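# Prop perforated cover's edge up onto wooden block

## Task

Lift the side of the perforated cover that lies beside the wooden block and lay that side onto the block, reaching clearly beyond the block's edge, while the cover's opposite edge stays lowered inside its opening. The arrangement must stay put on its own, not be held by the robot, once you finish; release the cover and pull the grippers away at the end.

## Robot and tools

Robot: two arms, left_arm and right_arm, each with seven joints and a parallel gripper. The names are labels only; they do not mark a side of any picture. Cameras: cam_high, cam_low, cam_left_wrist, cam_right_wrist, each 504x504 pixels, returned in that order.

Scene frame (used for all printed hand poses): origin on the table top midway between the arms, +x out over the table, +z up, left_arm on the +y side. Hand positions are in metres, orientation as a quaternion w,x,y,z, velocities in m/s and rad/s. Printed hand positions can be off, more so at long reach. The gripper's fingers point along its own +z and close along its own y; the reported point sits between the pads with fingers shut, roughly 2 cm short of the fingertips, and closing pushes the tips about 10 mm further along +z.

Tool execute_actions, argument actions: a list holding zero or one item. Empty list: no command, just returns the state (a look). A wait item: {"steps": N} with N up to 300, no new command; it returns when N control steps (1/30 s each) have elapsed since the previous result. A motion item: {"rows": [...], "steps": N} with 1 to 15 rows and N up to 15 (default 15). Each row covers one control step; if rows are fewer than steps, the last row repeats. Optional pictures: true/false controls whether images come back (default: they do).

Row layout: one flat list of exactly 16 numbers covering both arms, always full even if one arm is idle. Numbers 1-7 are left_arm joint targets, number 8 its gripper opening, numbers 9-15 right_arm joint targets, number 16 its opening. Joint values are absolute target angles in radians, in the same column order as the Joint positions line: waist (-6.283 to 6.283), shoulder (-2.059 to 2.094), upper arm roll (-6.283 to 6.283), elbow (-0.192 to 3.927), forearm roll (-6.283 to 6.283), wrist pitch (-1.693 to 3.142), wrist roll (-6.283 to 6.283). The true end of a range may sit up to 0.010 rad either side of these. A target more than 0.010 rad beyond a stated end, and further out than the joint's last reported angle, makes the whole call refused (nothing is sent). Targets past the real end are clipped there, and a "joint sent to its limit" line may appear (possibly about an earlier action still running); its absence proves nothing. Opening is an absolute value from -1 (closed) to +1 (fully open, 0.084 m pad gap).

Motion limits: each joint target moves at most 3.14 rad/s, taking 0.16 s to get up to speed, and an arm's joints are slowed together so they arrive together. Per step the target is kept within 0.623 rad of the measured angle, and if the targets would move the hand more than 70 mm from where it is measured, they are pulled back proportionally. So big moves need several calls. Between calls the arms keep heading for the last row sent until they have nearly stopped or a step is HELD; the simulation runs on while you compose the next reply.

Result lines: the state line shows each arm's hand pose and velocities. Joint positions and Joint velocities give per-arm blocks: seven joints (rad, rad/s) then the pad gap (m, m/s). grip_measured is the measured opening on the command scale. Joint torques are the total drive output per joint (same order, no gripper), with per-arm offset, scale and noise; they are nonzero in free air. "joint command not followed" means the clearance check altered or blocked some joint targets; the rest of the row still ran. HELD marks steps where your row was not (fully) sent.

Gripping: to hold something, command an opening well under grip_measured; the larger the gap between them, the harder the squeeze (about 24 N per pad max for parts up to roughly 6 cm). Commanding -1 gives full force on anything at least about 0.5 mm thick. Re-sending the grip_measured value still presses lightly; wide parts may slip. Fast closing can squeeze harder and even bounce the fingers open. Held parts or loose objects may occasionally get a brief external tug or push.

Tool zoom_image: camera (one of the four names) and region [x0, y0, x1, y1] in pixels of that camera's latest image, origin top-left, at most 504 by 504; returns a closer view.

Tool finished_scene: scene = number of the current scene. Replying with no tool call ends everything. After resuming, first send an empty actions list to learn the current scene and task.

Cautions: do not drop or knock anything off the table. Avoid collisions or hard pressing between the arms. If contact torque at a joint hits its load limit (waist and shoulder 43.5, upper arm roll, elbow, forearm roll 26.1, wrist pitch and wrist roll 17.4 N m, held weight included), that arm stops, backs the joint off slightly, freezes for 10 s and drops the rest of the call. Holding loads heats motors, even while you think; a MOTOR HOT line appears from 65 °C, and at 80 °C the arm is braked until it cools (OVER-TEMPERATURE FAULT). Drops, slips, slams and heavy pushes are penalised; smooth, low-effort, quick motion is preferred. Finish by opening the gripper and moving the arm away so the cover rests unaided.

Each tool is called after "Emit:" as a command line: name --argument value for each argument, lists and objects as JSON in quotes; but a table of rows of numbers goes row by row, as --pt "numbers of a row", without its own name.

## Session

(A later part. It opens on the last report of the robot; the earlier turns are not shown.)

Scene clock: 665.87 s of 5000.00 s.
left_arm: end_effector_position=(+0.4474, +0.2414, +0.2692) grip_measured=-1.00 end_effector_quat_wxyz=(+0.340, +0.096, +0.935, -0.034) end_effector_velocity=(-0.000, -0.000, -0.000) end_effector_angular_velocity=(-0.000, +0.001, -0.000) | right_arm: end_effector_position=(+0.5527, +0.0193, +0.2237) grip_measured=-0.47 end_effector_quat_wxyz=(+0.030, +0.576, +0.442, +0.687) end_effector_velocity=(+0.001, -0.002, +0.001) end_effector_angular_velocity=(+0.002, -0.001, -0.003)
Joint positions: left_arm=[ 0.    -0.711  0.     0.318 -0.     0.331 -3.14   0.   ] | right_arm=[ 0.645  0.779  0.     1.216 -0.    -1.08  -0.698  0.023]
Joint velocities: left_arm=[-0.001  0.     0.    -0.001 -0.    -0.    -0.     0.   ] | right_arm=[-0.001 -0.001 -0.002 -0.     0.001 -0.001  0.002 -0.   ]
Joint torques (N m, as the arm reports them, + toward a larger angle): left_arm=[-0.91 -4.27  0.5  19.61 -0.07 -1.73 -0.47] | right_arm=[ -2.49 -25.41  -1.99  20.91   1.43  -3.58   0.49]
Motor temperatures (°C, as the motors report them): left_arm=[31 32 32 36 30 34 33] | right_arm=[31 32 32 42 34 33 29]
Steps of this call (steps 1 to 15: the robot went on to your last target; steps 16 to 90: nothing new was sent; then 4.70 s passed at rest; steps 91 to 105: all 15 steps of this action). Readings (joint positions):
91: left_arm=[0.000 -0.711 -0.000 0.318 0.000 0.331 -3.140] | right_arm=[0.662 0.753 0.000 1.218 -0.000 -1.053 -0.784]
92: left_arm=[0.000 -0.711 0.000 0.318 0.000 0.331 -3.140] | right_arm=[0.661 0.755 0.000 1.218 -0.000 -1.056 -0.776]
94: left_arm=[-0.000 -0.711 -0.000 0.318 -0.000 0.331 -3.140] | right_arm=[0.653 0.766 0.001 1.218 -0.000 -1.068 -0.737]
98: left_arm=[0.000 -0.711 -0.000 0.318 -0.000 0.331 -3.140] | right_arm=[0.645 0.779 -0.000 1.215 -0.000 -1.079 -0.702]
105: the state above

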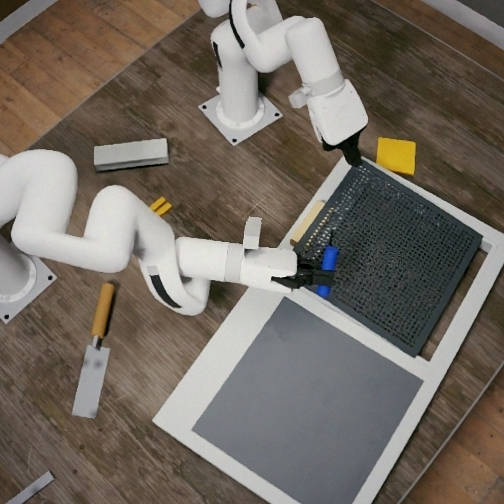

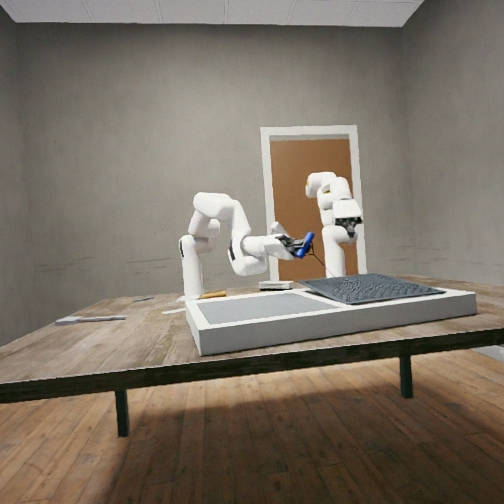

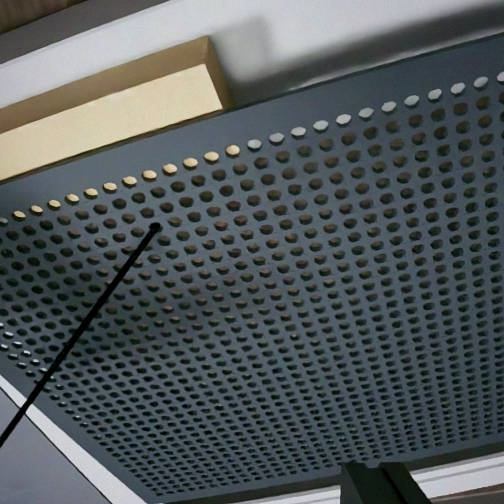

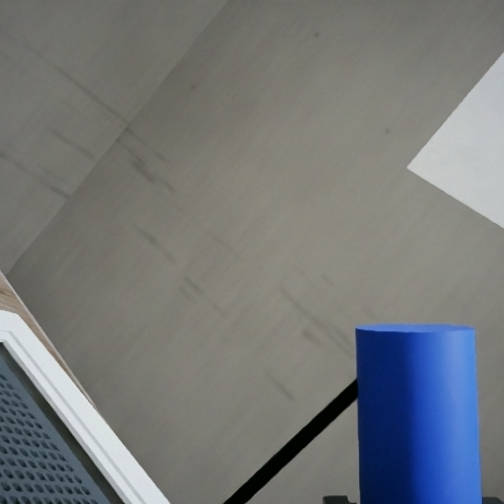

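Emit:
execute_actions --actions '[{"rows":[[0,-0.711,0,0.318,0,0.331,-3.14,-1,0.6303,0.8105,0,1.2215,0,-1.1074,-0.611,-1]],"steps":12}]' --pictures false

Emit:
execute_actions --actions '[{"rows":[[0,-0.711,0,0.318,0,0.331,-3.14,-1,0.6175,0.8453,0,1.2274,0,-1.1363,-0.5236,-1]],"steps":15}]'

Emit:
zoom_image --camera "cam_left_wrist" --region '[130,195,190,255]'

Scene clock: 681.70 s of 5000.00 s.
left_arm: end_effector_position=(+0.4474, +0.2414, +0.2692) grip_measured=-1.00 end_effector_quat_wxyz=(+0.340, +0.096, +0.935, -0.034) end_effector_velocity=(-0.000, -0.000, -0.000) end_effector_angular_velocity=(-0.000, +0.001, +0.000) | right_arm: end_effector_position=(+0.5572, +0.0092, +0.2111) grip_measured=-0.47 end_effector_quat_wxyz=(+0.005, +0.597, +0.412, +0.689) end_effector_velocity=(+0.001, -0.003, -0.003) end_effector_angular_velocity=(+0.001, +0.007, -0.004)
Joint positions: left_arm=[ 0.    -0.711 -0.     0.318 -0.     0.331 -3.14   0.   ] | right_arm=[ 0.63   0.81  -0.     1.222  0.    -1.107 -0.612  0.023]
Joint velocities: left_arm=[-0.  0.  0. -0. -0.  0. -0.  0.] | right_arm=[-0.002  0.003 -0.001 -0.003 -0.    -0.     0.006 -0.   ]
Joint torques (N m, as the arm reports them, + toward a larger angle): left_arm=[-0.23 -4.65  0.42 19.67  0.27 -1.75 -0.21] | right_arm=[ -1.84 -24.82  -1.72  19.77   1.44  -3.25   0.36]
Motor temperatures (°C, as the motors report them): left_arm=[31 32 32 36 30 34 33] | right_arm=[31 33 32 42 34 33 29]
Steps of this call (steps 1 to 15: the robot went on to your last target; steps 16 to 90: nothing new was sent; then 12.43 s passed at rest; steps 91 to 102: all 12 steps of this action). Readings (joint positions):
91: left_arm=[0.000 -0.711 0.000 0.318 -0.000 0.331 -3.140] | right_arm=[0.645 0.778 -0.000 1.217 0.000 -1.081 -0.697]
92: left_arm=[0.000 -0.711 -0.000 0.318 -0.000 0.331 -3.140] | right_arm=[0.644 0.781 0.000 1.218 -0.000 -1.083 -0.689]
94: left_arm=[-0.000 -0.711 0.000 0.318 0.000 0.331 -3.140] | right_arm=[0.637 0.795 0.000 1.221 0.000 -1.096 -0.650]
98: left_arm=[0.000 -0.711 -0.000 0.318 0.000 0.331 -3.140] | right_arm=[0.630 0.810 -0.001 1.221 0.000 -1.107 -0.614]
102: the state above

Scene clock: 682.20 s of 5000.00 s.
left_arm: end_effector_position=(+0.4474, +0.2414, +0.2692) grip_measured=-1.00 end_effector_quat_wxyz=(+0.340, +0.096, +0.935, -0.034) end_effector_velocity=(-0.000, +0.000, -0.000) end_effector_angular_velocity=(+0.000, +0.001, +0.000) | right_arm: end_effector_position=(+0.5600, +0.0000, +0.1961) grip_measured=-0.47 end_effector_quat_wxyz=(-0.020, +0.617, +0.381, +0.688) end_effector_velocity=(-0.000, -0.000, +0.001) end_effector_angular_velocity=(+0.004, +0.000, -0.001)
Joint positions: left_arm=[ 0.    -0.711  0.     0.318 -0.     0.331 -3.14   0.   ] | right_arm=[ 0.617  0.845 -0.     1.227  0.    -1.136 -0.524  0.023]
Joint velocities: left_arm=[ 0.  0.  0. -0.  0.  0.  0.  0.] | right_arm=[ 0.    -0.001  0.    -0.     0.002 -0.001  0.002  0.   ]
Joint torques (N m, as the arm reports them, + toward a larger angle): left_arm=[-0.69 -3.98  0.85 19.36  0.19 -1.6   0.06] | right_arm=[ -1.4  -24.55  -1.42  18.69   1.16  -2.91   0.34]
Motor temperatures (°C, as the motors report them): left_arm=[31 32 32 36 30 34 33] | right_arm=[31 33 32 42 34 33 29]
Steps of this call (steps 1 to 15: all 15 steps of this action). Readings (joint positions):
1: left_arm=[0.000 -0.711 -0.000 0.318 0.000 0.331 -3.140] | right_arm=[0.630 0.810 -0.000 1.222 0.000 -1.108 -0.611]
2: left_arm=[0.000 -0.711 -0.000 0.318 -0.000 0.331 -3.140] | right_arm=[0.629 0.813 0.000 1.223 -0.000 -1.110 -0.603]
4: left_arm=[-0.000 -0.711 -0.000 0.318 0.000 0.331 -3.140] | right_arm=[0.624 0.828 0.001 1.227 -0.000 -1.124 -0.562]
8: left_arm=[0.000 -0.711 -0.000 0.318 -0.000 0.331 -3.140] | right_arm=[0.617 0.845 -0.001 1.226 0.000 -1.135 -0.527]
15: the state above

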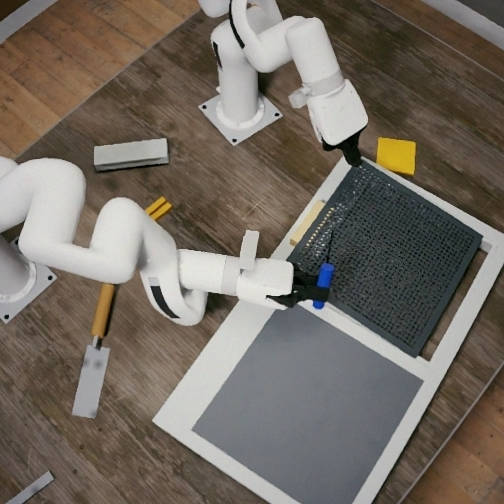

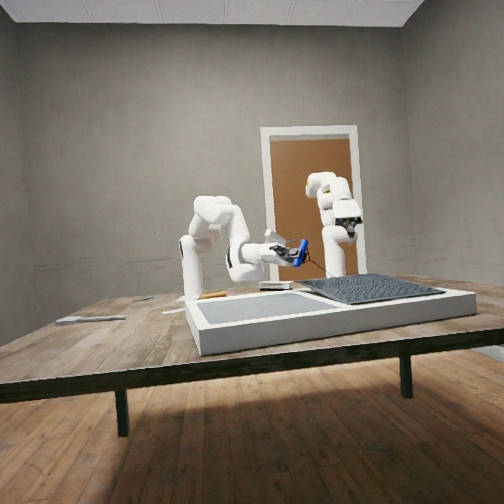

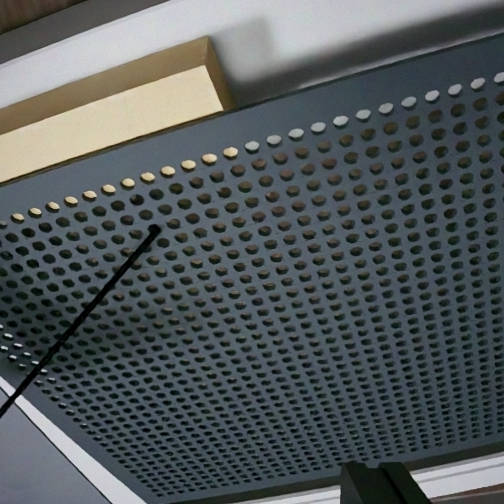

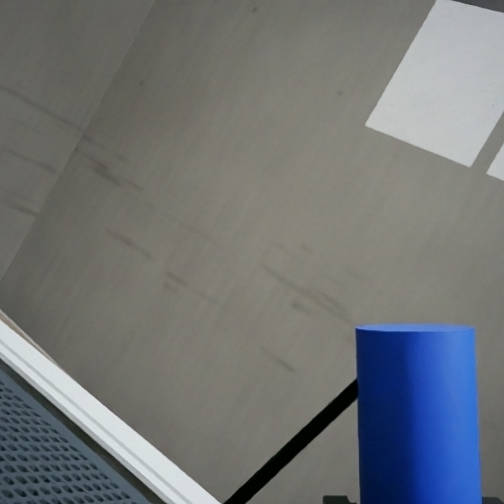

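Region (130, 195, 190, 255) of cam_left_wrist's 504x504 image, scaled by 8.400, with more detail than that image has.

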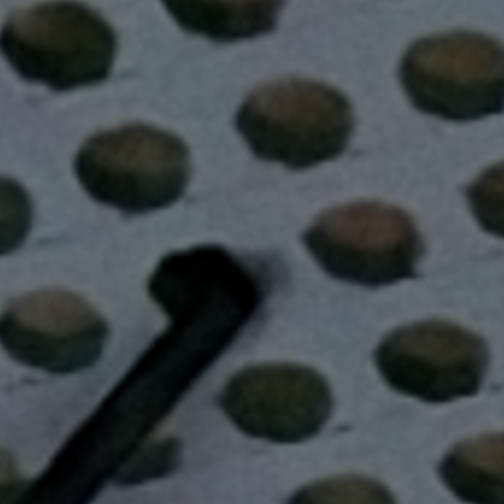

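Emit:
execute_actions --actions '[{"rows":[[0,-0.711,0,0.318,0,0.331,-3.14,-1,0.6212,0.8348,0,1.2254,0,-1.1278,-0.5236,-1],[0,-0.711,0,0.318,0,0.331,-3.14,-1,0.6212,0.8348,0,1.2254,0,-1.1278,-0.5236,-1],[0,-0.711,0,0.318,0,0.331,-3.14,-1,0.6212,0.8348,0,1.2254,0,-1.1278,-0.5236,-1],[0,-0.711,0,0.318,0,0.331,-3.14,-1,0.6212,0.8348,0,1.2254,0,-1.1278,-0.5236,-1],[0,-0.711,0,0.318,0,0.331,-3.14,-1,0.6248,0.8243,0,1.2234,0,-1.1193,-0.5236,-1],[0,-0.711,0,0.318,0,0.331,-3.14,-1,0.6248,0.8243,0,1.2234,0,-1.1193,-0.5236,-1],[0,-0.711,0,0.318,0,0.331,-3.14,-1,0.6248,0.8243,0,1.2234,0,-1.1193,-0.5236,-1],[0,-0.711,0,0.318,0,0.331,-3.14,-1,0.6248,0.8243,0,1.2234,0,-1.1193,-0.5236,-1],[0,-0.711,0,0.318,0,0.331,-3.14,-1,0.6285,0.8138,0,1.2214,0,-1.1108,-0.5236,-1]],"steps":15}]'

Emit:
zoom_image --camera "cam_left_wrist" --region '[120,195,200,275]'

Scene clock: 704.03 s of 5000.00 s.
left_arm: end_effector_position=(+0.4474, +0.2414, +0.2692) grip_measured=-1.00 end_effector_quat_wxyz=(+0.340, +0.096, +0.935, -0.034) end_effector_velocity=(-0.000, +0.000, -0.000) end_effector_angular_velocity=(+0.001, +0.001, +0.001) | right_arm: end_effector_position=(+0.5579, +0.0076, +0.2100) grip_measured=-0.47 end_effector_quat_wxyz=(-0.024, +0.614, +0.384, +0.689) end_effector_velocity=(-0.003, +0.003, -0.004) end_effector_angular_velocity=(-0.010, +0.014, +0.006)
Joint positions: left_arm=[ 0.    -0.711 -0.     0.318  0.     0.331 -3.14   0.   ] | right_arm=[ 0.628  0.814 -0.     1.223  0.    -1.112 -0.524  0.023]
Joint velocities: left_arm=[ 0.001  0.    -0.001 -0.    -0.     0.    -0.     0.   ] | right_arm=[ 0.005 -0.006  0.    -0.01  -0.001  0.013 -0.     0.   ]
Joint torques (N m, as the arm reports them, + toward a larger angle): left_arm=[-0.6  -5.01  0.74 19.87 -0.04 -1.71 -0.14] | right_arm=[ -0.68 -22.71  -0.83  17.14   0.79  -2.47   0.06]
Motor temperatures (°C, as the motors report them): left_arm=[31 32 32 36 30 34 33] | right_arm=[31 33 32 41 34 33 29]
Steps of this call (steps 1 to 15: the robot went on to your last target; steps 16 to 90: nothing new was sent; then 18.33 s passed at rest; steps 91 to 105: all 15 steps of this action). Readings (joint positions):
91: left_arm=[0.000 -0.711 -0.000 0.318 0.000 0.331 -3.140] | right_arm=[0.618 0.845 -0.000 1.227 0.000 -1.136 -0.524]
92: left_arm=[0.000 -0.711 -0.000 0.318 -0.000 0.331 -3.140] | right_arm=[0.618 0.843 -0.000 1.226 0.000 -1.134 -0.524]
94: left_arm=[-0.000 -0.711 -0.000 0.318 0.000 0.331 -3.140] | right_arm=[0.620 0.838 -0.000 1.226 0.000 -1.130 -0.524]
98: left_arm=[0.000 -0.711 -0.000 0.318 -0.000 0.331 -3.140] | right_arm=[0.624 0.828 0.000 1.224 -0.000 -1.122 -0.524]
105: the state above

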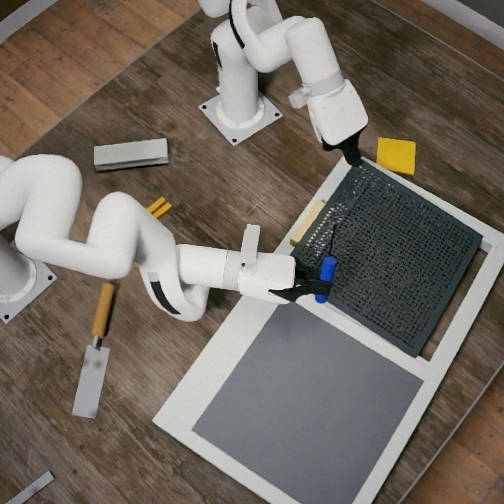

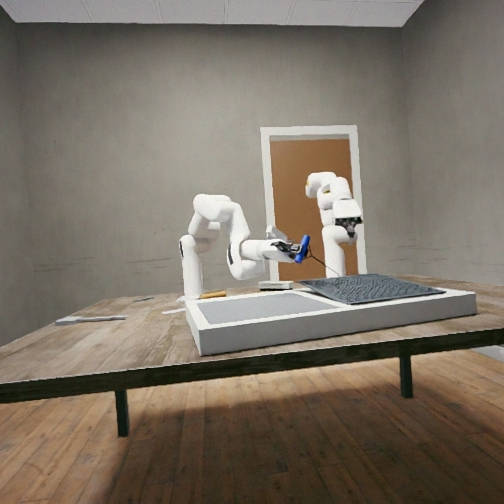

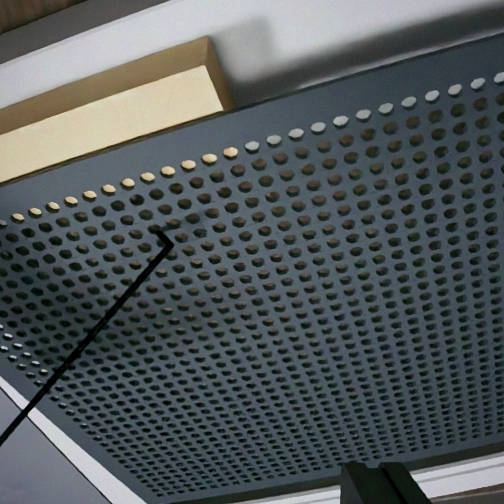

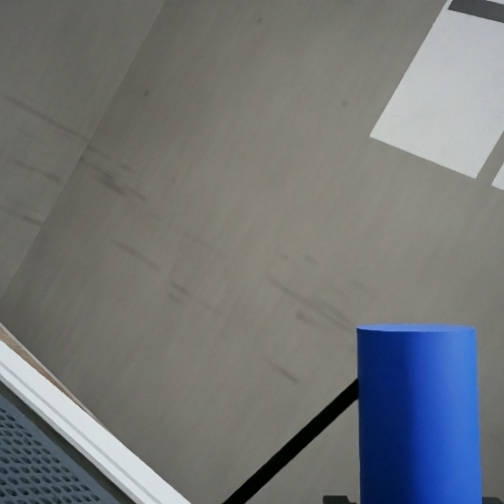

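Region (120, 195, 200, 275) of cam_left_wrist's 504x504 image, scaled by 6.300, with more detail than that image has.

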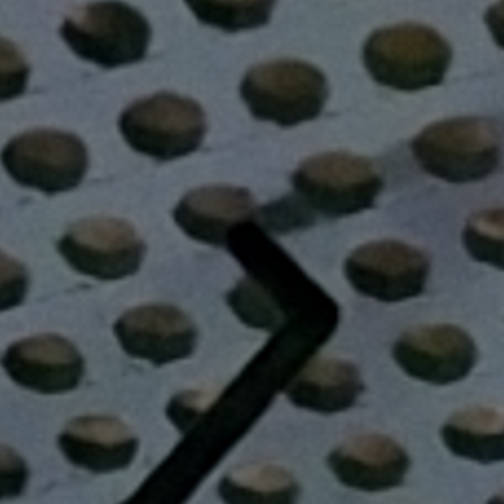

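Out. Check far edge, then put the hook away.

Emit:
execute_actions --actions '[{"rows":[[0.6,-0.5,0,0.6,0,0.8,-3.14,-1,0.64,0.6,0,1.2,0,-0.9,-0.5236,-1]],"steps":15}]' --pictures false

Emit:
execute_actions --actions '[{"rows":[[0.6,-0.3,0,0.8,0,1.1,-3.14,-1,0.657,0.18,0,1.15,0,0.5,0,-1]],"steps":15}]' --pictures false

Emit:
execute_actions --actions '[{"steps":12}]' --pictures false

Emit:
execute_actions --actions '[{"rows":[[0.6,-0.3,0,0.8,0,1.1,-3.14,-1,1.0565,0.18,0,1.103,0,0.923,1.15,-1]],"steps":15}]' --pictures false

Emit:
execute_actions --actions '[{"steps":12}]'

Emit:
zoom_image --camera "cam_high" --region '[260,140,504,384]'

Scene clock: 728.73 s of 5000.00 s.
left_arm: end_effector_position=(+0.4328, +0.4379, +0.2481) grip_measured=-1.00 end_effector_quat_wxyz=(+0.181, -0.144, +0.972, +0.027) end_effector_velocity=(-0.159, +0.417, -0.034) end_effector_angular_velocity=(-0.217, +0.701, +1.124) | right_arm: end_effector_position=(+0.5618, +0.0207, +0.2946) grip_measured=-0.47 end_effector_quat_wxyz=(-0.028, +0.620, +0.393, +0.679) end_effector_velocity=(+0.001, +0.001, +0.003) end_effector_angular_velocity=(+0.001, -0.001, +0.000)
Joint positions: left_arm=[ 0.499 -0.536  0.     0.552 -0.     0.72  -3.14   0.   ] | right_arm=[ 0.64   0.603 -0.     1.197  0.    -0.9   -0.524  0.023]
Joint velocities: left_arm=[ 1.119  0.394  0.006  0.522  0.     0.861 -0.     0.   ] | right_arm=[ 0.    -0.003  0.     0.006  0.     0.007  0.     0.   ]
Joint torques (N m, as the arm reports them, + toward a larger angle): left_arm=[-2.43 -8.44  0.8  18.66  0.4  -1.66 -0.11] | right_arm=[ -0.72 -23.77  -0.6   21.48   0.75  -2.58   0.14]
Motor temperatures (°C, as the motors report them): left_arm=[31 32 32 36 30 34 33] | right_arm=[31 32 32 41 34 33 29]
Steps of this call (steps 1 to 15: the robot went on to your last target; steps 16 to 90: nothing new was sent; then 21.20 s passed at rest; steps 91 to 105: all 15 steps of this action). Readings (joint positions):
91: left_arm=[0.000 -0.711 -0.000 0.318 0.000 0.332 -3.140] | right_arm=[0.629 0.813 -0.000 1.221 0.000 -1.110 -0.524]
92: left_arm=[0.007 -0.709 -0.001 0.321 0.000 0.338 -3.140] | right_arm=[0.629 0.808 -0.000 1.219 0.000 -1.102 -0.524]
94: left_arm=[0.064 -0.689 -0.004 0.348 0.000 0.385 -3.140] | right_arm=[0.632 0.757 -0.000 1.206 -0.000 -1.043 -0.524]
98: left_arm=[0.229 -0.630 0.000 0.426 -0.000 0.510 -3.140] | right_arm=[0.639 0.621 0.001 1.211 -0.000 -0.930 -0.524]
105: the state above

Scene clock: 729.23 s of 5000.00 s.
left_arm: end_effector_position=(+0.4043, +0.4688, +0.2251) grip_measured=-1.00 end_effector_quat_wxyz=(+0.001, -0.196, +0.981, +0.000) end_effector_velocity=(-0.002, +0.003, +0.001) end_effector_angular_velocity=(-0.003, +0.005, +0.009) | right_arm: end_effector_position=(+0.5155, +0.0020, +0.2977) grip_measured=-0.47 end_effector_quat_wxyz=(-0.119, +0.863, +0.294, +0.393) end_effector_velocity=(-0.199, -0.142, -0.485) end_effector_angular_velocity=(-1.092, +1.733, -0.108)
Joint positions: left_arm=[ 0.599 -0.302 -0.001  0.799 -0.     1.099 -3.14   0.   ] | right_arm=[ 0.656  0.204  0.     1.155 -0.     0.104 -0.035  0.023]
Joint velocities: left_arm=[0.006 0.002 0.003 0.005 0.    0.009 0.    0.   ] | right_arm=[ 0.003 -0.068 -0.002 -0.083 -0.001  2.029  0.164 -0.   ]
Joint torques (N m, as the arm reports them, + toward a larger angle): left_arm=[ -0.47 -12.23   0.49  18.64  -0.19  -1.11  -0.2 ] | right_arm=[ -0.61 -17.34  -0.49  24.02   0.79  -3.4    0.05]
Motor temperatures (°C, as the motors report them): left_arm=[31 32 32 36 30 34 33] | right_arm=[31 32 32 41 34 33 29]
Steps of this call (steps 1 to 15: all 15 steps of this action). Readings (joint positions):
1: left_arm=[0.534 -0.523 0.001 0.569 -0.000 0.748 -3.140] | right_arm=[0.640 0.602 -0.000 1.197 0.000 -0.899 -0.523]
2: left_arm=[0.560 -0.508 0.003 0.588 0.000 0.781 -3.140] | right_arm=[0.640 0.598 -0.000 1.197 0.000 -0.891 -0.516]
4: left_arm=[0.585 -0.450 0.003 0.655 0.000 0.886 -3.140] | right_arm=[0.642 0.560 -0.000 1.188 0.000 -0.827 -0.463]
8: left_arm=[0.597 -0.315 -0.001 0.781 -0.000 1.069 -3.140] | right_arm=[0.649 0.373 0.000 1.176 0.000 -0.525 -0.241]
15: the state above

Scene clock: 729.63 s of 5000.00 s.
left_arm: end_effector_position=(+0.4041, +0.4692, +0.2247) grip_measured=-1.00 end_effector_quat_wxyz=(+0.000, -0.197, +0.980, +0.000) end_effector_velocity=(-0.000, -0.000, -0.000) end_effector_angular_velocity=(-0.001, +0.002, -0.000) | right_arm: end_effector_position=(+0.4660, -0.0328, +0.2269) grip_measured=-0.47 end_effector_quat_wxyz=(-0.072, +0.925, +0.298, +0.223) end_effector_velocity=(-0.003, -0.001, +0.002) end_effector_angular_velocity=(-0.007, +0.013, -0.001)
Joint positions: left_arm=[ 0.6  -0.3  -0.    0.8  -0.    1.1  -3.14  0.  ] | right_arm=[ 0.657  0.18  -0.     1.151  0.     0.497 -0.     0.023]
Joint velocities: left_arm=[-0.     0.001 -0.     0.001 -0.     0.002  0.     0.   ] | right_arm=[ 0.001 -0.007  0.001  0.005 -0.     0.027  0.003 -0.   ]
Joint torques (N m, as the arm reports them, + toward a larger angle): left_arm=[ -0.49 -12.71   0.46  18.7   -0.19  -1.25  -0.31] | right_arm=[ -0.51 -17.92  -0.54  24.25   0.65  -2.7    0.1 ]
Motor temperatures (°C, as the motors report them): left_arm=[31 32 32 36 30 34 33] | right_arm=[31 32 32 41 34 33 29]
Steps of this call (steps 1 to 12: the robot went on to your last target). Readings (joint positions):
1: left_arm=[0.599 -0.302 -0.000 0.799 -0.000 1.099 -3.140] | right_arm=[0.656 0.202 -0.000 1.152 -0.000 0.170 -0.031]
2: left_arm=[0.599 -0.301 -0.000 0.799 -0.000 1.100 -3.140] | right_arm=[0.656 0.200 -0.000 1.150 -0.000 0.235 -0.026]
4: left_arm=[0.600 -0.301 -0.000 0.799 -0.000 1.100 -3.140] | right_arm=[0.657 0.193 -0.000 1.148 -0.000 0.358 -0.014]
8: left_arm=[0.600 -0.300 -0.000 0.800 -0.000 1.100 -3.140] | right_arm=[0.657 0.183 -0.000 1.148 -0.000 0.484 -0.002]
12: the state above

Scene clock: 730.13 s of 5000.00 s.
left_arm: end_effector_position=(+0.4041, +0.4693, +0.2247) grip_measured=-1.00 end_effector_quat_wxyz=(+0.000, -0.197, +0.980, +0.000) end_effector_velocity=(-0.000, +0.000, +0.000) end_effector_angular_velocity=(+0.000, +0.000, +0.000) | right_arm: end_effector_position=(+0.2989, +0.0320, +0.1668) grip_measured=-0.47 end_effector_quat_wxyz=(-0.048, +0.988, +0.136, +0.050) end_effector_velocity=(-0.363, +0.058, -0.100) end_effector_angular_velocity=(-0.359, +0.681, -1.643)
Joint positions: left_arm=[ 0.6  -0.3  -0.    0.8  -0.    1.1  -3.14  0.  ] | right_arm=[ 0.939  0.18   0.001  1.117 -0.     0.797  0.632  0.023]
Joint velocities: left_arm=[ 0.001  0.    -0.     0.    -0.     0.     0.     0.   ] | right_arm=[ 0.598 -0.001  0.001 -0.072  0.     0.632  2.265 -0.   ]
Joint torques (N m, as the arm reports them, + toward a larger angle): left_arm=[ -1.14 -12.75   0.38  18.88   0.3   -1.06  -0.23] | right_arm=[ -1.45 -18.17  -1.3   23.64   0.71  -2.14   0.54]
Motor temperatures (°C, as the motors report them): left_arm=[31 32 32 36 30 34 33] | right_arm=[31 32 32 41 34 33 29]
Steps of this call (steps 1 to 15: all 15 steps of this action). Readings (joint positions):
1: left_arm=[0.600 -0.300 -0.000 0.800 -0.000 1.100 -3.140] | right_arm=[0.657 0.180 -0.000 1.151 0.000 0.498 0.000]
2: left_arm=[0.600 -0.300 -0.000 0.800 -0.000 1.100 -3.140] | right_arm=[0.661 0.180 -0.002 1.151 0.000 0.504 0.009]
4: left_arm=[0.600 -0.300 -0.000 0.800 -0.000 1.100 -3.140] | right_arm=[0.694 0.179 -0.008 1.148 0.000 0.543 0.067]
8: left_arm=[0.600 -0.300 -0.000 0.800 -0.000 1.100 -3.140] | right_arm=[0.792 0.181 0.003 1.134 -0.000 0.640 0.228]
15: the state above

Scene clock: 730.53 s of 5000.00 s.
left_arm: end_effector_position=(+0.4041, +0.4693, +0.2247) grip_measured=-1.00 end_effector_quat_wxyz=(-0.000, -0.197, +0.980, +0.000) end_effector_velocity=(+0.000, -0.001, -0.000) end_effector_angular_velocity=(+0.000, +0.001, -0.002) | right_arm: end_effector_position=(+0.2309, +0.0358, +0.1499) grip_measured=-0.47 end_effector_quat_wxyz=(-0.001, +0.998, -0.064, +0.001) end_effector_velocity=(+0.010, -0.006, +0.002) end_effector_angular_velocity=(-0.003, -0.002, -0.058)
Joint positions: left_arm=[ 0.6  -0.3  -0.    0.8  -0.    1.1  -3.14  0.  ] | right_arm=[ 1.055  0.18  -0.002  1.104 -0.     0.922  1.147  0.023]
Joint velocities: left_arm=[-0.002  0.     0.     0.     0.     0.     0.     0.   ] | right_arm=[-0.006 -0.003 -0.017  0.004 -0.     0.008  0.035 -0.   ]
Joint torques (N m, as the arm reports them, + toward a larger angle): left_arm=[ -0.53 -12.3    0.26  19.28   0.24  -1.05  -0.27] | right_arm=[  0.09 -17.48   0.28  23.1    0.84  -1.84  -0.13]
Motor temperatures (°C, as the motors report them): left_arm=[31 32 32 36 30 34 33] | right_arm=[31 32 32 41 34 33 29]
Steps of this call (steps 1 to 12: the robot went on to your last target). Readings (joint positions):
1: left_arm=[0.600 -0.300 -0.000 0.800 -0.000 1.100 -3.140] | right_arm=[0.959 0.180 0.001 1.115 0.000 0.818 0.711]
2: left_arm=[0.600 -0.300 -0.000 0.800 0.000 1.100 -3.140] | right_arm=[0.978 0.180 0.001 1.112 0.000 0.839 0.795]
4: left_arm=[0.600 -0.300 -0.000 0.800 -0.000 1.100 -3.140] | right_arm=[1.015 0.180 0.001 1.108 0.000 0.878 0.957]
8: left_arm=[0.600 -0.300 -0.000 0.800 0.000 1.100 -3.140] | right_arm=[1.054 0.180 0.003 1.103 0.000 0.918 1.127]
12: the state above

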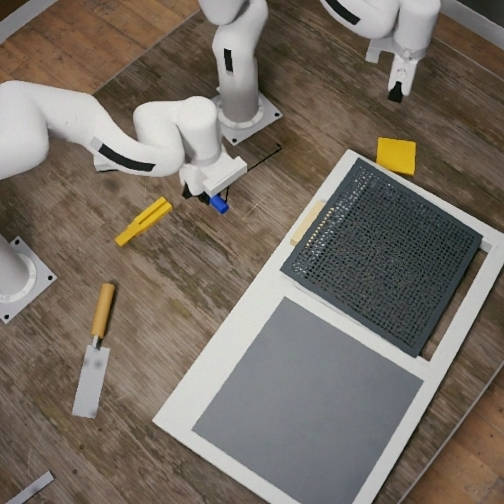

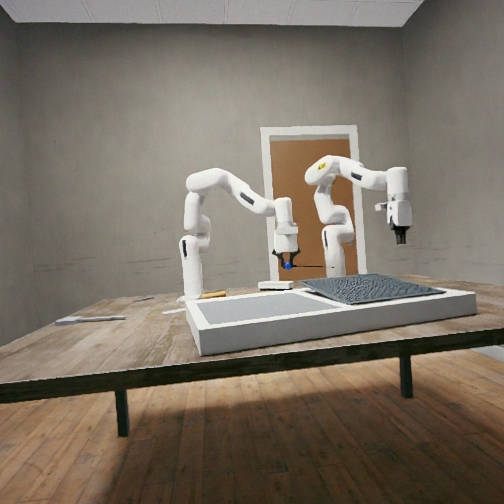

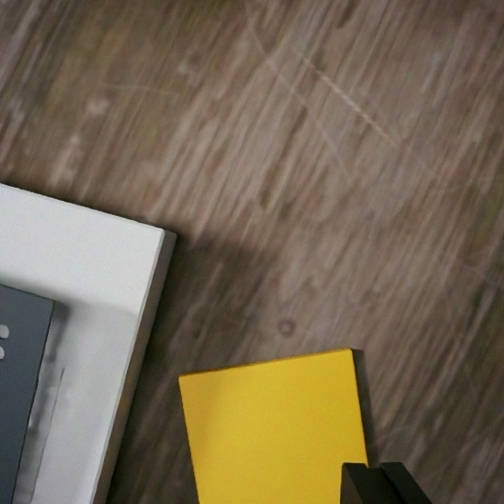

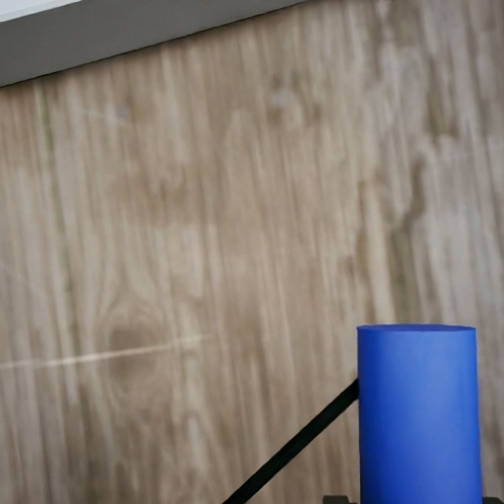

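Region (260, 140, 504, 384) of cam_high's 504x504 image, scaled by 2.066, with more detail than that image has.

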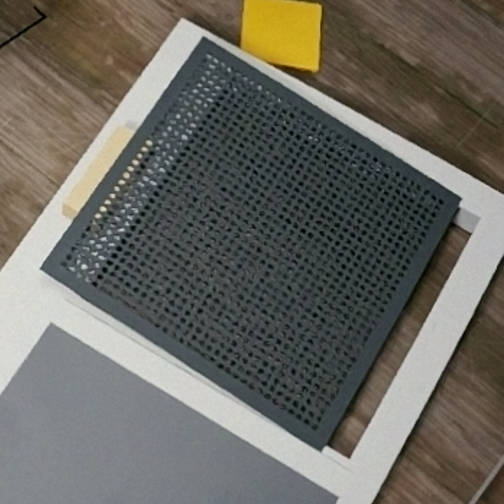

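Emit:
execute_actions --actions '[{"rows":[[0.6,-0.3,0,0.8,0,1.1,-3.14,-1,1.0565,0.41,0,1.056,0,0.646,1.15,-1]],"steps":15}]' --pictures false

Emit:
execute_actions --actions '[{"rows":[[0.6,-0.3,0,0.8,0,1.1,-3.14,-1,1.0565,0.42,0,1.055,0,0.635,1.15,-1],[0.6,-0.3,0,0.8,0,1.1,-3.14,-1,1.0565,0.425,0,1.054,0,0.629,1.15,-1],[0.6,-0.3,0,0.8,0,1.1,-3.14,-1,1.0565,0.43,0,1.053,0,0.623,1.15,-1],[0.6,-0.3,0,0.8,0,1.1,-3.14,-1,1.0565,0.435,0,1.052,0,0.617,1.15,-1],[0.6,-0.3,0,0.8,0,1.1,-3.14,-1,1.0565,0.44,0,1.0515,0,0.6115,1.15,-1]],"steps":12}]' --pictures false

Emit:
execute_actions --actions '[{"rows":[[0.6,-0.3,0,0.8,0,1.1,-3.14,-1,1.0565,0.44,0,1.0515,0,0.6115,1.15,-0.1]],"steps":15}]' --pictures false

Emit:
execute_actions --actions '[{"rows":[[0.6,-0.3,0,0.8,0,1.1,-3.14,-1,1.0565,0.18,0,1.103,0,0.923,1.15,-0.1]],"steps":15}]'

Emit:
zoom_image --camera "cam_high" --region '[444,200,504,260]'

Scene clock: 751.10 s of 5000.00 s.
left_arm: end_effector_position=(+0.4041, +0.4693, +0.2247) grip_measured=-1.00 end_effector_quat_wxyz=(-0.000, -0.197, +0.980, +0.000) end_effector_velocity=(-0.000, -0.000, -0.000) end_effector_angular_velocity=(-0.000, +0.001, -0.001) | right_arm: end_effector_position=(+0.2343, +0.0451, +0.0382) grip_measured=-0.47 end_effector_quat_wxyz=(-0.001, +0.998, -0.064, +0.001) end_effector_velocity=(+0.017, +0.026, +0.027) end_effector_angular_velocity=(+0.079, -0.048, -0.001)
Joint positions: left_arm=[ 0.6  -0.3  -0.    0.8  -0.    1.1  -3.14  0.  ] | right_arm=[ 1.056  0.408 -0.     1.058  0.     0.647  1.15   0.023]
Joint velocities: left_arm=[-0.001  0.     0.     0.     0.     0.001  0.     0.   ] | right_arm=[-0.    -0.022 -0.001  0.038  0.    -0.033  0.     0.   ]
Joint torques (N m, as the arm reports them, + toward a larger angle): left_arm=[ -1.33 -12.17   0.33  18.97   0.06  -1.33   0.05] | right_arm=[ -0.63 -18.71  -0.57  18.41   0.64  -1.79   0.08]
Motor temperatures (°C, as the motors report them): left_arm=[31 32 32 36 30 33 33] | right_arm=[31 32 32 43 34 32 29]
Steps of this call (steps 1 to 30: the robot went on to your last target; steps 31 to 90: nothing new was sent; then 17.07 s passed at rest; steps 91 to 105: all 15 steps of this action). Readings (joint positions):
91: left_arm=[0.600 -0.300 0.000 0.800 -0.000 1.100 -3.140] | right_arm=[1.057 0.180 -0.000 1.103 -0.000 0.922 1.150]
92: left_arm=[0.600 -0.300 -0.000 0.800 0.000 1.100 -3.140] | right_arm=[1.056 0.185 -0.000 1.103 -0.000 0.914 1.150]
94: left_arm=[0.600 -0.300 -0.000 0.800 -0.000 1.100 -3.140] | right_arm=[1.056 0.227 -0.000 1.100 0.000 0.854 1.150]
98: left_arm=[0.600 -0.300 0.000 0.800 -0.000 1.100 -3.140] | right_arm=[1.057 0.357 0.000 1.063 -0.000 0.716 1.150]
105: the state above

Scene clock: 751.50 s of 5000.00 s.
left_arm: end_effector_position=(+0.4041, +0.4693, +0.2247) grip_measured=-1.00 end_effector_quat_wxyz=(-0.000, -0.197, +0.980, +0.000) end_effector_velocity=(-0.000, -0.000, -0.000) end_effector_angular_velocity=(-0.001, +0.001, +0.000) | right_arm: end_effector_position=(+0.2336, +0.0439, +0.0230) grip_measured=-0.47 end_effector_quat_wxyz=(-0.001, +0.998, -0.064, +0.000) end_effector_velocity=(+0.001, +0.001, -0.001) end_effector_angular_velocity=(+0.004, -0.003, +0.000)
Joint positions: left_arm=[ 0.6  -0.3   0.    0.8   0.    1.1  -3.14  0.  ] | right_arm=[ 1.056  0.439 -0.     1.052  0.     0.612  1.15   0.023]
Joint velocities: left_arm=[ 0.    -0.     0.    -0.    -0.     0.001  0.     0.   ] | right_arm=[ 0.     0.004 -0.001  0.002  0.    -0.007 -0.001  0.   ]
Joint torques (N m, as the arm reports them, + toward a larger angle): left_arm=[ -0.22 -12.47   0.13  19.25   0.07  -0.83  -0.15] | right_arm=[ -0.49 -19.08  -0.59  18.62   0.62  -1.38   0.03]
Motor temperatures (°C, as the motors report them): left_arm=[31 32 32 36 30 33 33] | right_arm=[31 32 32 43 34 32 29]
Steps of this call (steps 1 to 12: all 12 steps of this action). Readings (joint positions):
1: left_arm=[0.600 -0.300 -0.000 0.800 0.000 1.100 -3.140] | right_arm=[1.056 0.408 -0.000 1.059 0.000 0.646 1.150]
2: left_arm=[0.600 -0.300 0.000 0.800 0.000 1.100 -3.140] | right_arm=[1.056 0.409 -0.000 1.059 0.000 0.643 1.150]
4: left_arm=[0.600 -0.300 -0.000 0.800 -0.000 1.100 -3.140] | right_arm=[1.056 0.418 -0.000 1.057 0.000 0.634 1.150]
8: left_arm=[0.600 -0.300 -0.000 0.800 -0.000 1.100 -3.140] | right_arm=[1.057 0.436 0.000 1.052 0.000 0.615 1.150]
12: the state above

Scene clock: 752.00 s of 5000.00 s.
left_arm: end_effector_position=(+0.4041, +0.4693, +0.2247) grip_measured=-1.00 end_effector_quat_wxyz=(-0.000, -0.197, +0.980, +0.000) end_effector_velocity=(+0.000, +0.000, +0.000) end_effector_angular_velocity=(+0.000, -0.001, +0.000) | right_arm: end_effector_position=(+0.2333, +0.0436, +0.0223) grip_measured=-0.11 end_effector_quat_wxyz=(+0.000, +0.998, -0.064, -0.000) end_effector_velocity=(-0.000, +0.000, +0.000) end_effector_angular_velocity=(+0.001, +0.000, +0.001)
Joint positions: left_arm=[ 0.6  -0.3   0.    0.8   0.    1.1  -3.14  0.  ] | right_arm=[ 1.056  0.44  -0.     1.051 -0.     0.612  1.15   0.039]
Joint velocities: left_arm=[ 0.     0.     0.     0.001  0.    -0.     0.     0.   ] | right_arm=[ 0.    -0.     0.001  0.001  0.     0.    -0.     0.   ]
Joint torques (N m, as the arm reports them, + toward a larger angle): left_arm=[ -0.59 -13.09   0.37  19.12   0.14  -0.96  -0.14] | right_arm=[ -0.5  -19.79  -0.6   19.88   0.74  -1.87   0.05]
Motor temperatures (°C, as the motors report them): left_arm=[31 32 32 36 30 33 33] | right_arm=[31 32 32 43 34 32 29]
Steps of this call (steps 1 to 15: all 15 steps of this action). Readings (joint positions):
1: left_arm=[0.600 -0.300 0.000 0.800 -0.000 1.100 -3.140] | right_arm=[1.056 0.439 -0.000 1.052 0.000 0.612 1.150]
2: left_arm=[0.600 -0.300 -0.000 0.800 -0.000 1.100 -3.140] | right_arm=[1.056 0.439 -0.000 1.052 -0.000 0.612 1.150]
4: left_arm=[0.600 -0.300 0.000 0.800 0.000 1.100 -3.140] | right_arm=[1.057 0.440 -0.000 1.051 -0.000 0.612 1.150]
8: left_arm=[0.600 -0.300 -0.000 0.800 -0.000 1.100 -3.140] | right_arm=[1.056 0.440 -0.000 1.051 -0.000 0.612 1.150]
15: the state above

Scene clock: 752.50 s of 5000.00 s.
left_arm: end_effector_position=(+0.4041, +0.4693, +0.2247) grip_measured=-1.00 end_effector_quat_wxyz=(-0.000, -0.197, +0.980, +0.000) end_effector_velocity=(-0.000, +0.000, +0.000) end_effector_angular_velocity=(-0.000, -0.000, +0.001) | right_arm: end_effector_position=(+0.2289, +0.0364, +0.1484) grip_measured=-0.11 end_effector_quat_wxyz=(+0.000, +0.998, -0.064, -0.000) end_effector_velocity=(-0.022, -0.032, -0.039) end_effector_angular_velocity=(-0.113, +0.071, +0.003)
Joint positions: left_arm=[ 0.6  -0.3   0.    0.8  -0.    1.1  -3.14  0.  ] | right_arm=[ 1.056  0.182  0.     1.102 -0.     0.921  1.15   0.039]
Joint velocities: left_arm=[ 0.001 -0.    -0.     0.    -0.     0.     0.     0.   ] | right_arm=[ 0.001  0.024  0.003 -0.057  0.001  0.052 -0.    -0.   ]
Joint torques (N m, as the arm reports them, + toward a larger angle): left_arm=[ -0.91 -13.04   0.54  18.94   0.29  -1.2   -0.25] | right_arm=[ -0.54 -18.06  -0.46  24.03   0.81  -1.95  -0.03]
Motor temperatures (°C, as the motors report them): left_arm=[31 32 32 36 30 33 33] | right_arm=[31 32 32 43 34 32 29]
Steps of this call (steps 1 to 15: all 15 steps of this action). Readings (joint positions):
1: left_arm=[0.600 -0.300 -0.000 0.800 -0.000 1.100 -3.140] | right_arm=[1.056 0.440 -0.000 1.052 -0.000 0.612 1.150]
2: left_arm=[0.600 -0.300 -0.000 0.800 0.000 1.100 -3.140] | right_arm=[1.057 0.435 0.000 1.052 0.000 0.620 1.150]
4: left_arm=[0.600 -0.300 0.000 0.800 -0.000 1.100 -3.140] | right_arm=[1.057 0.392 0.000 1.054 -0.000 0.681 1.150]
8: left_arm=[0.600 -0.300 0.000 0.800 0.000 1.100 -3.140] | right_arm=[1.057 0.260 -0.000 1.092 0.000 0.823 1.150]
15: the state above

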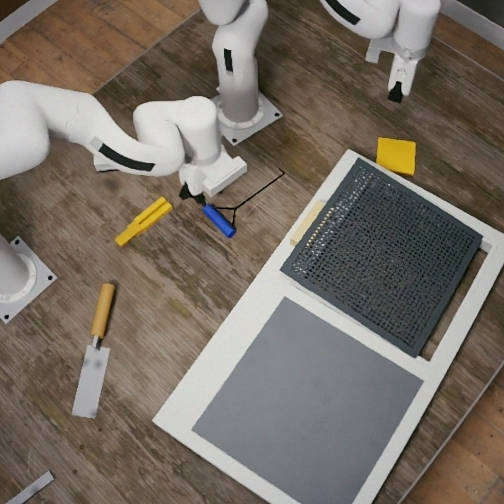

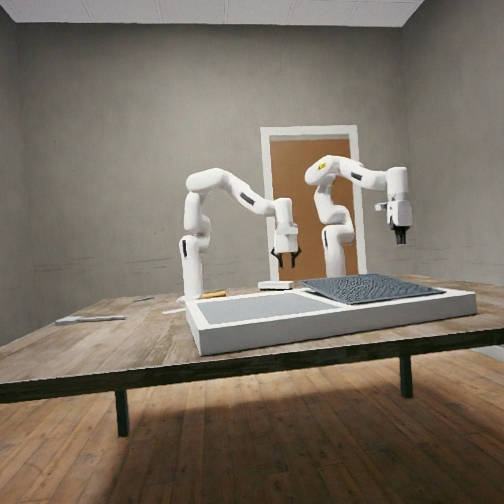

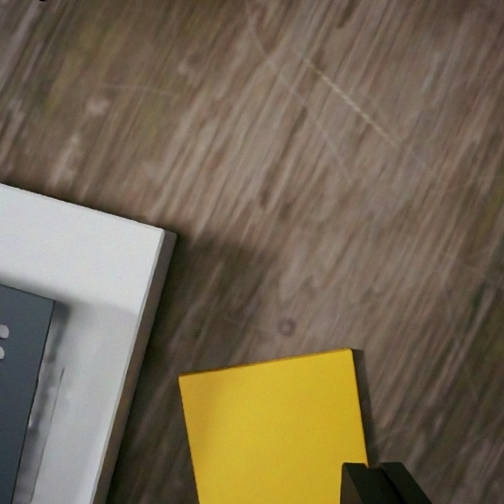

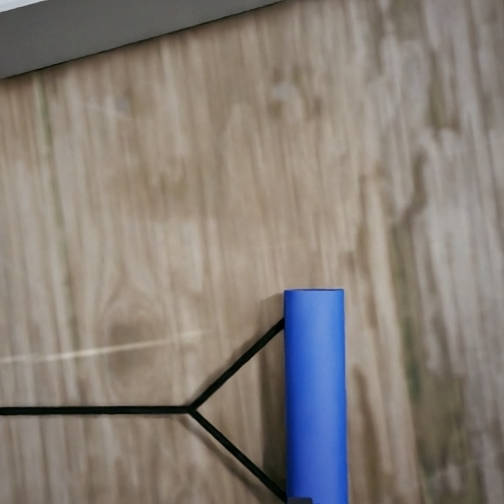

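Region (444, 200, 504, 260) of cam_high's 504x504 image, scaled by 8.400, with more detail than that image has.

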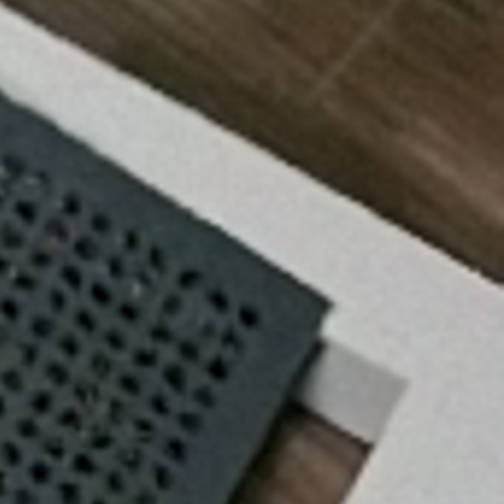

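Emit:
finished_scene --scene 1

The scene is finished: the task was done.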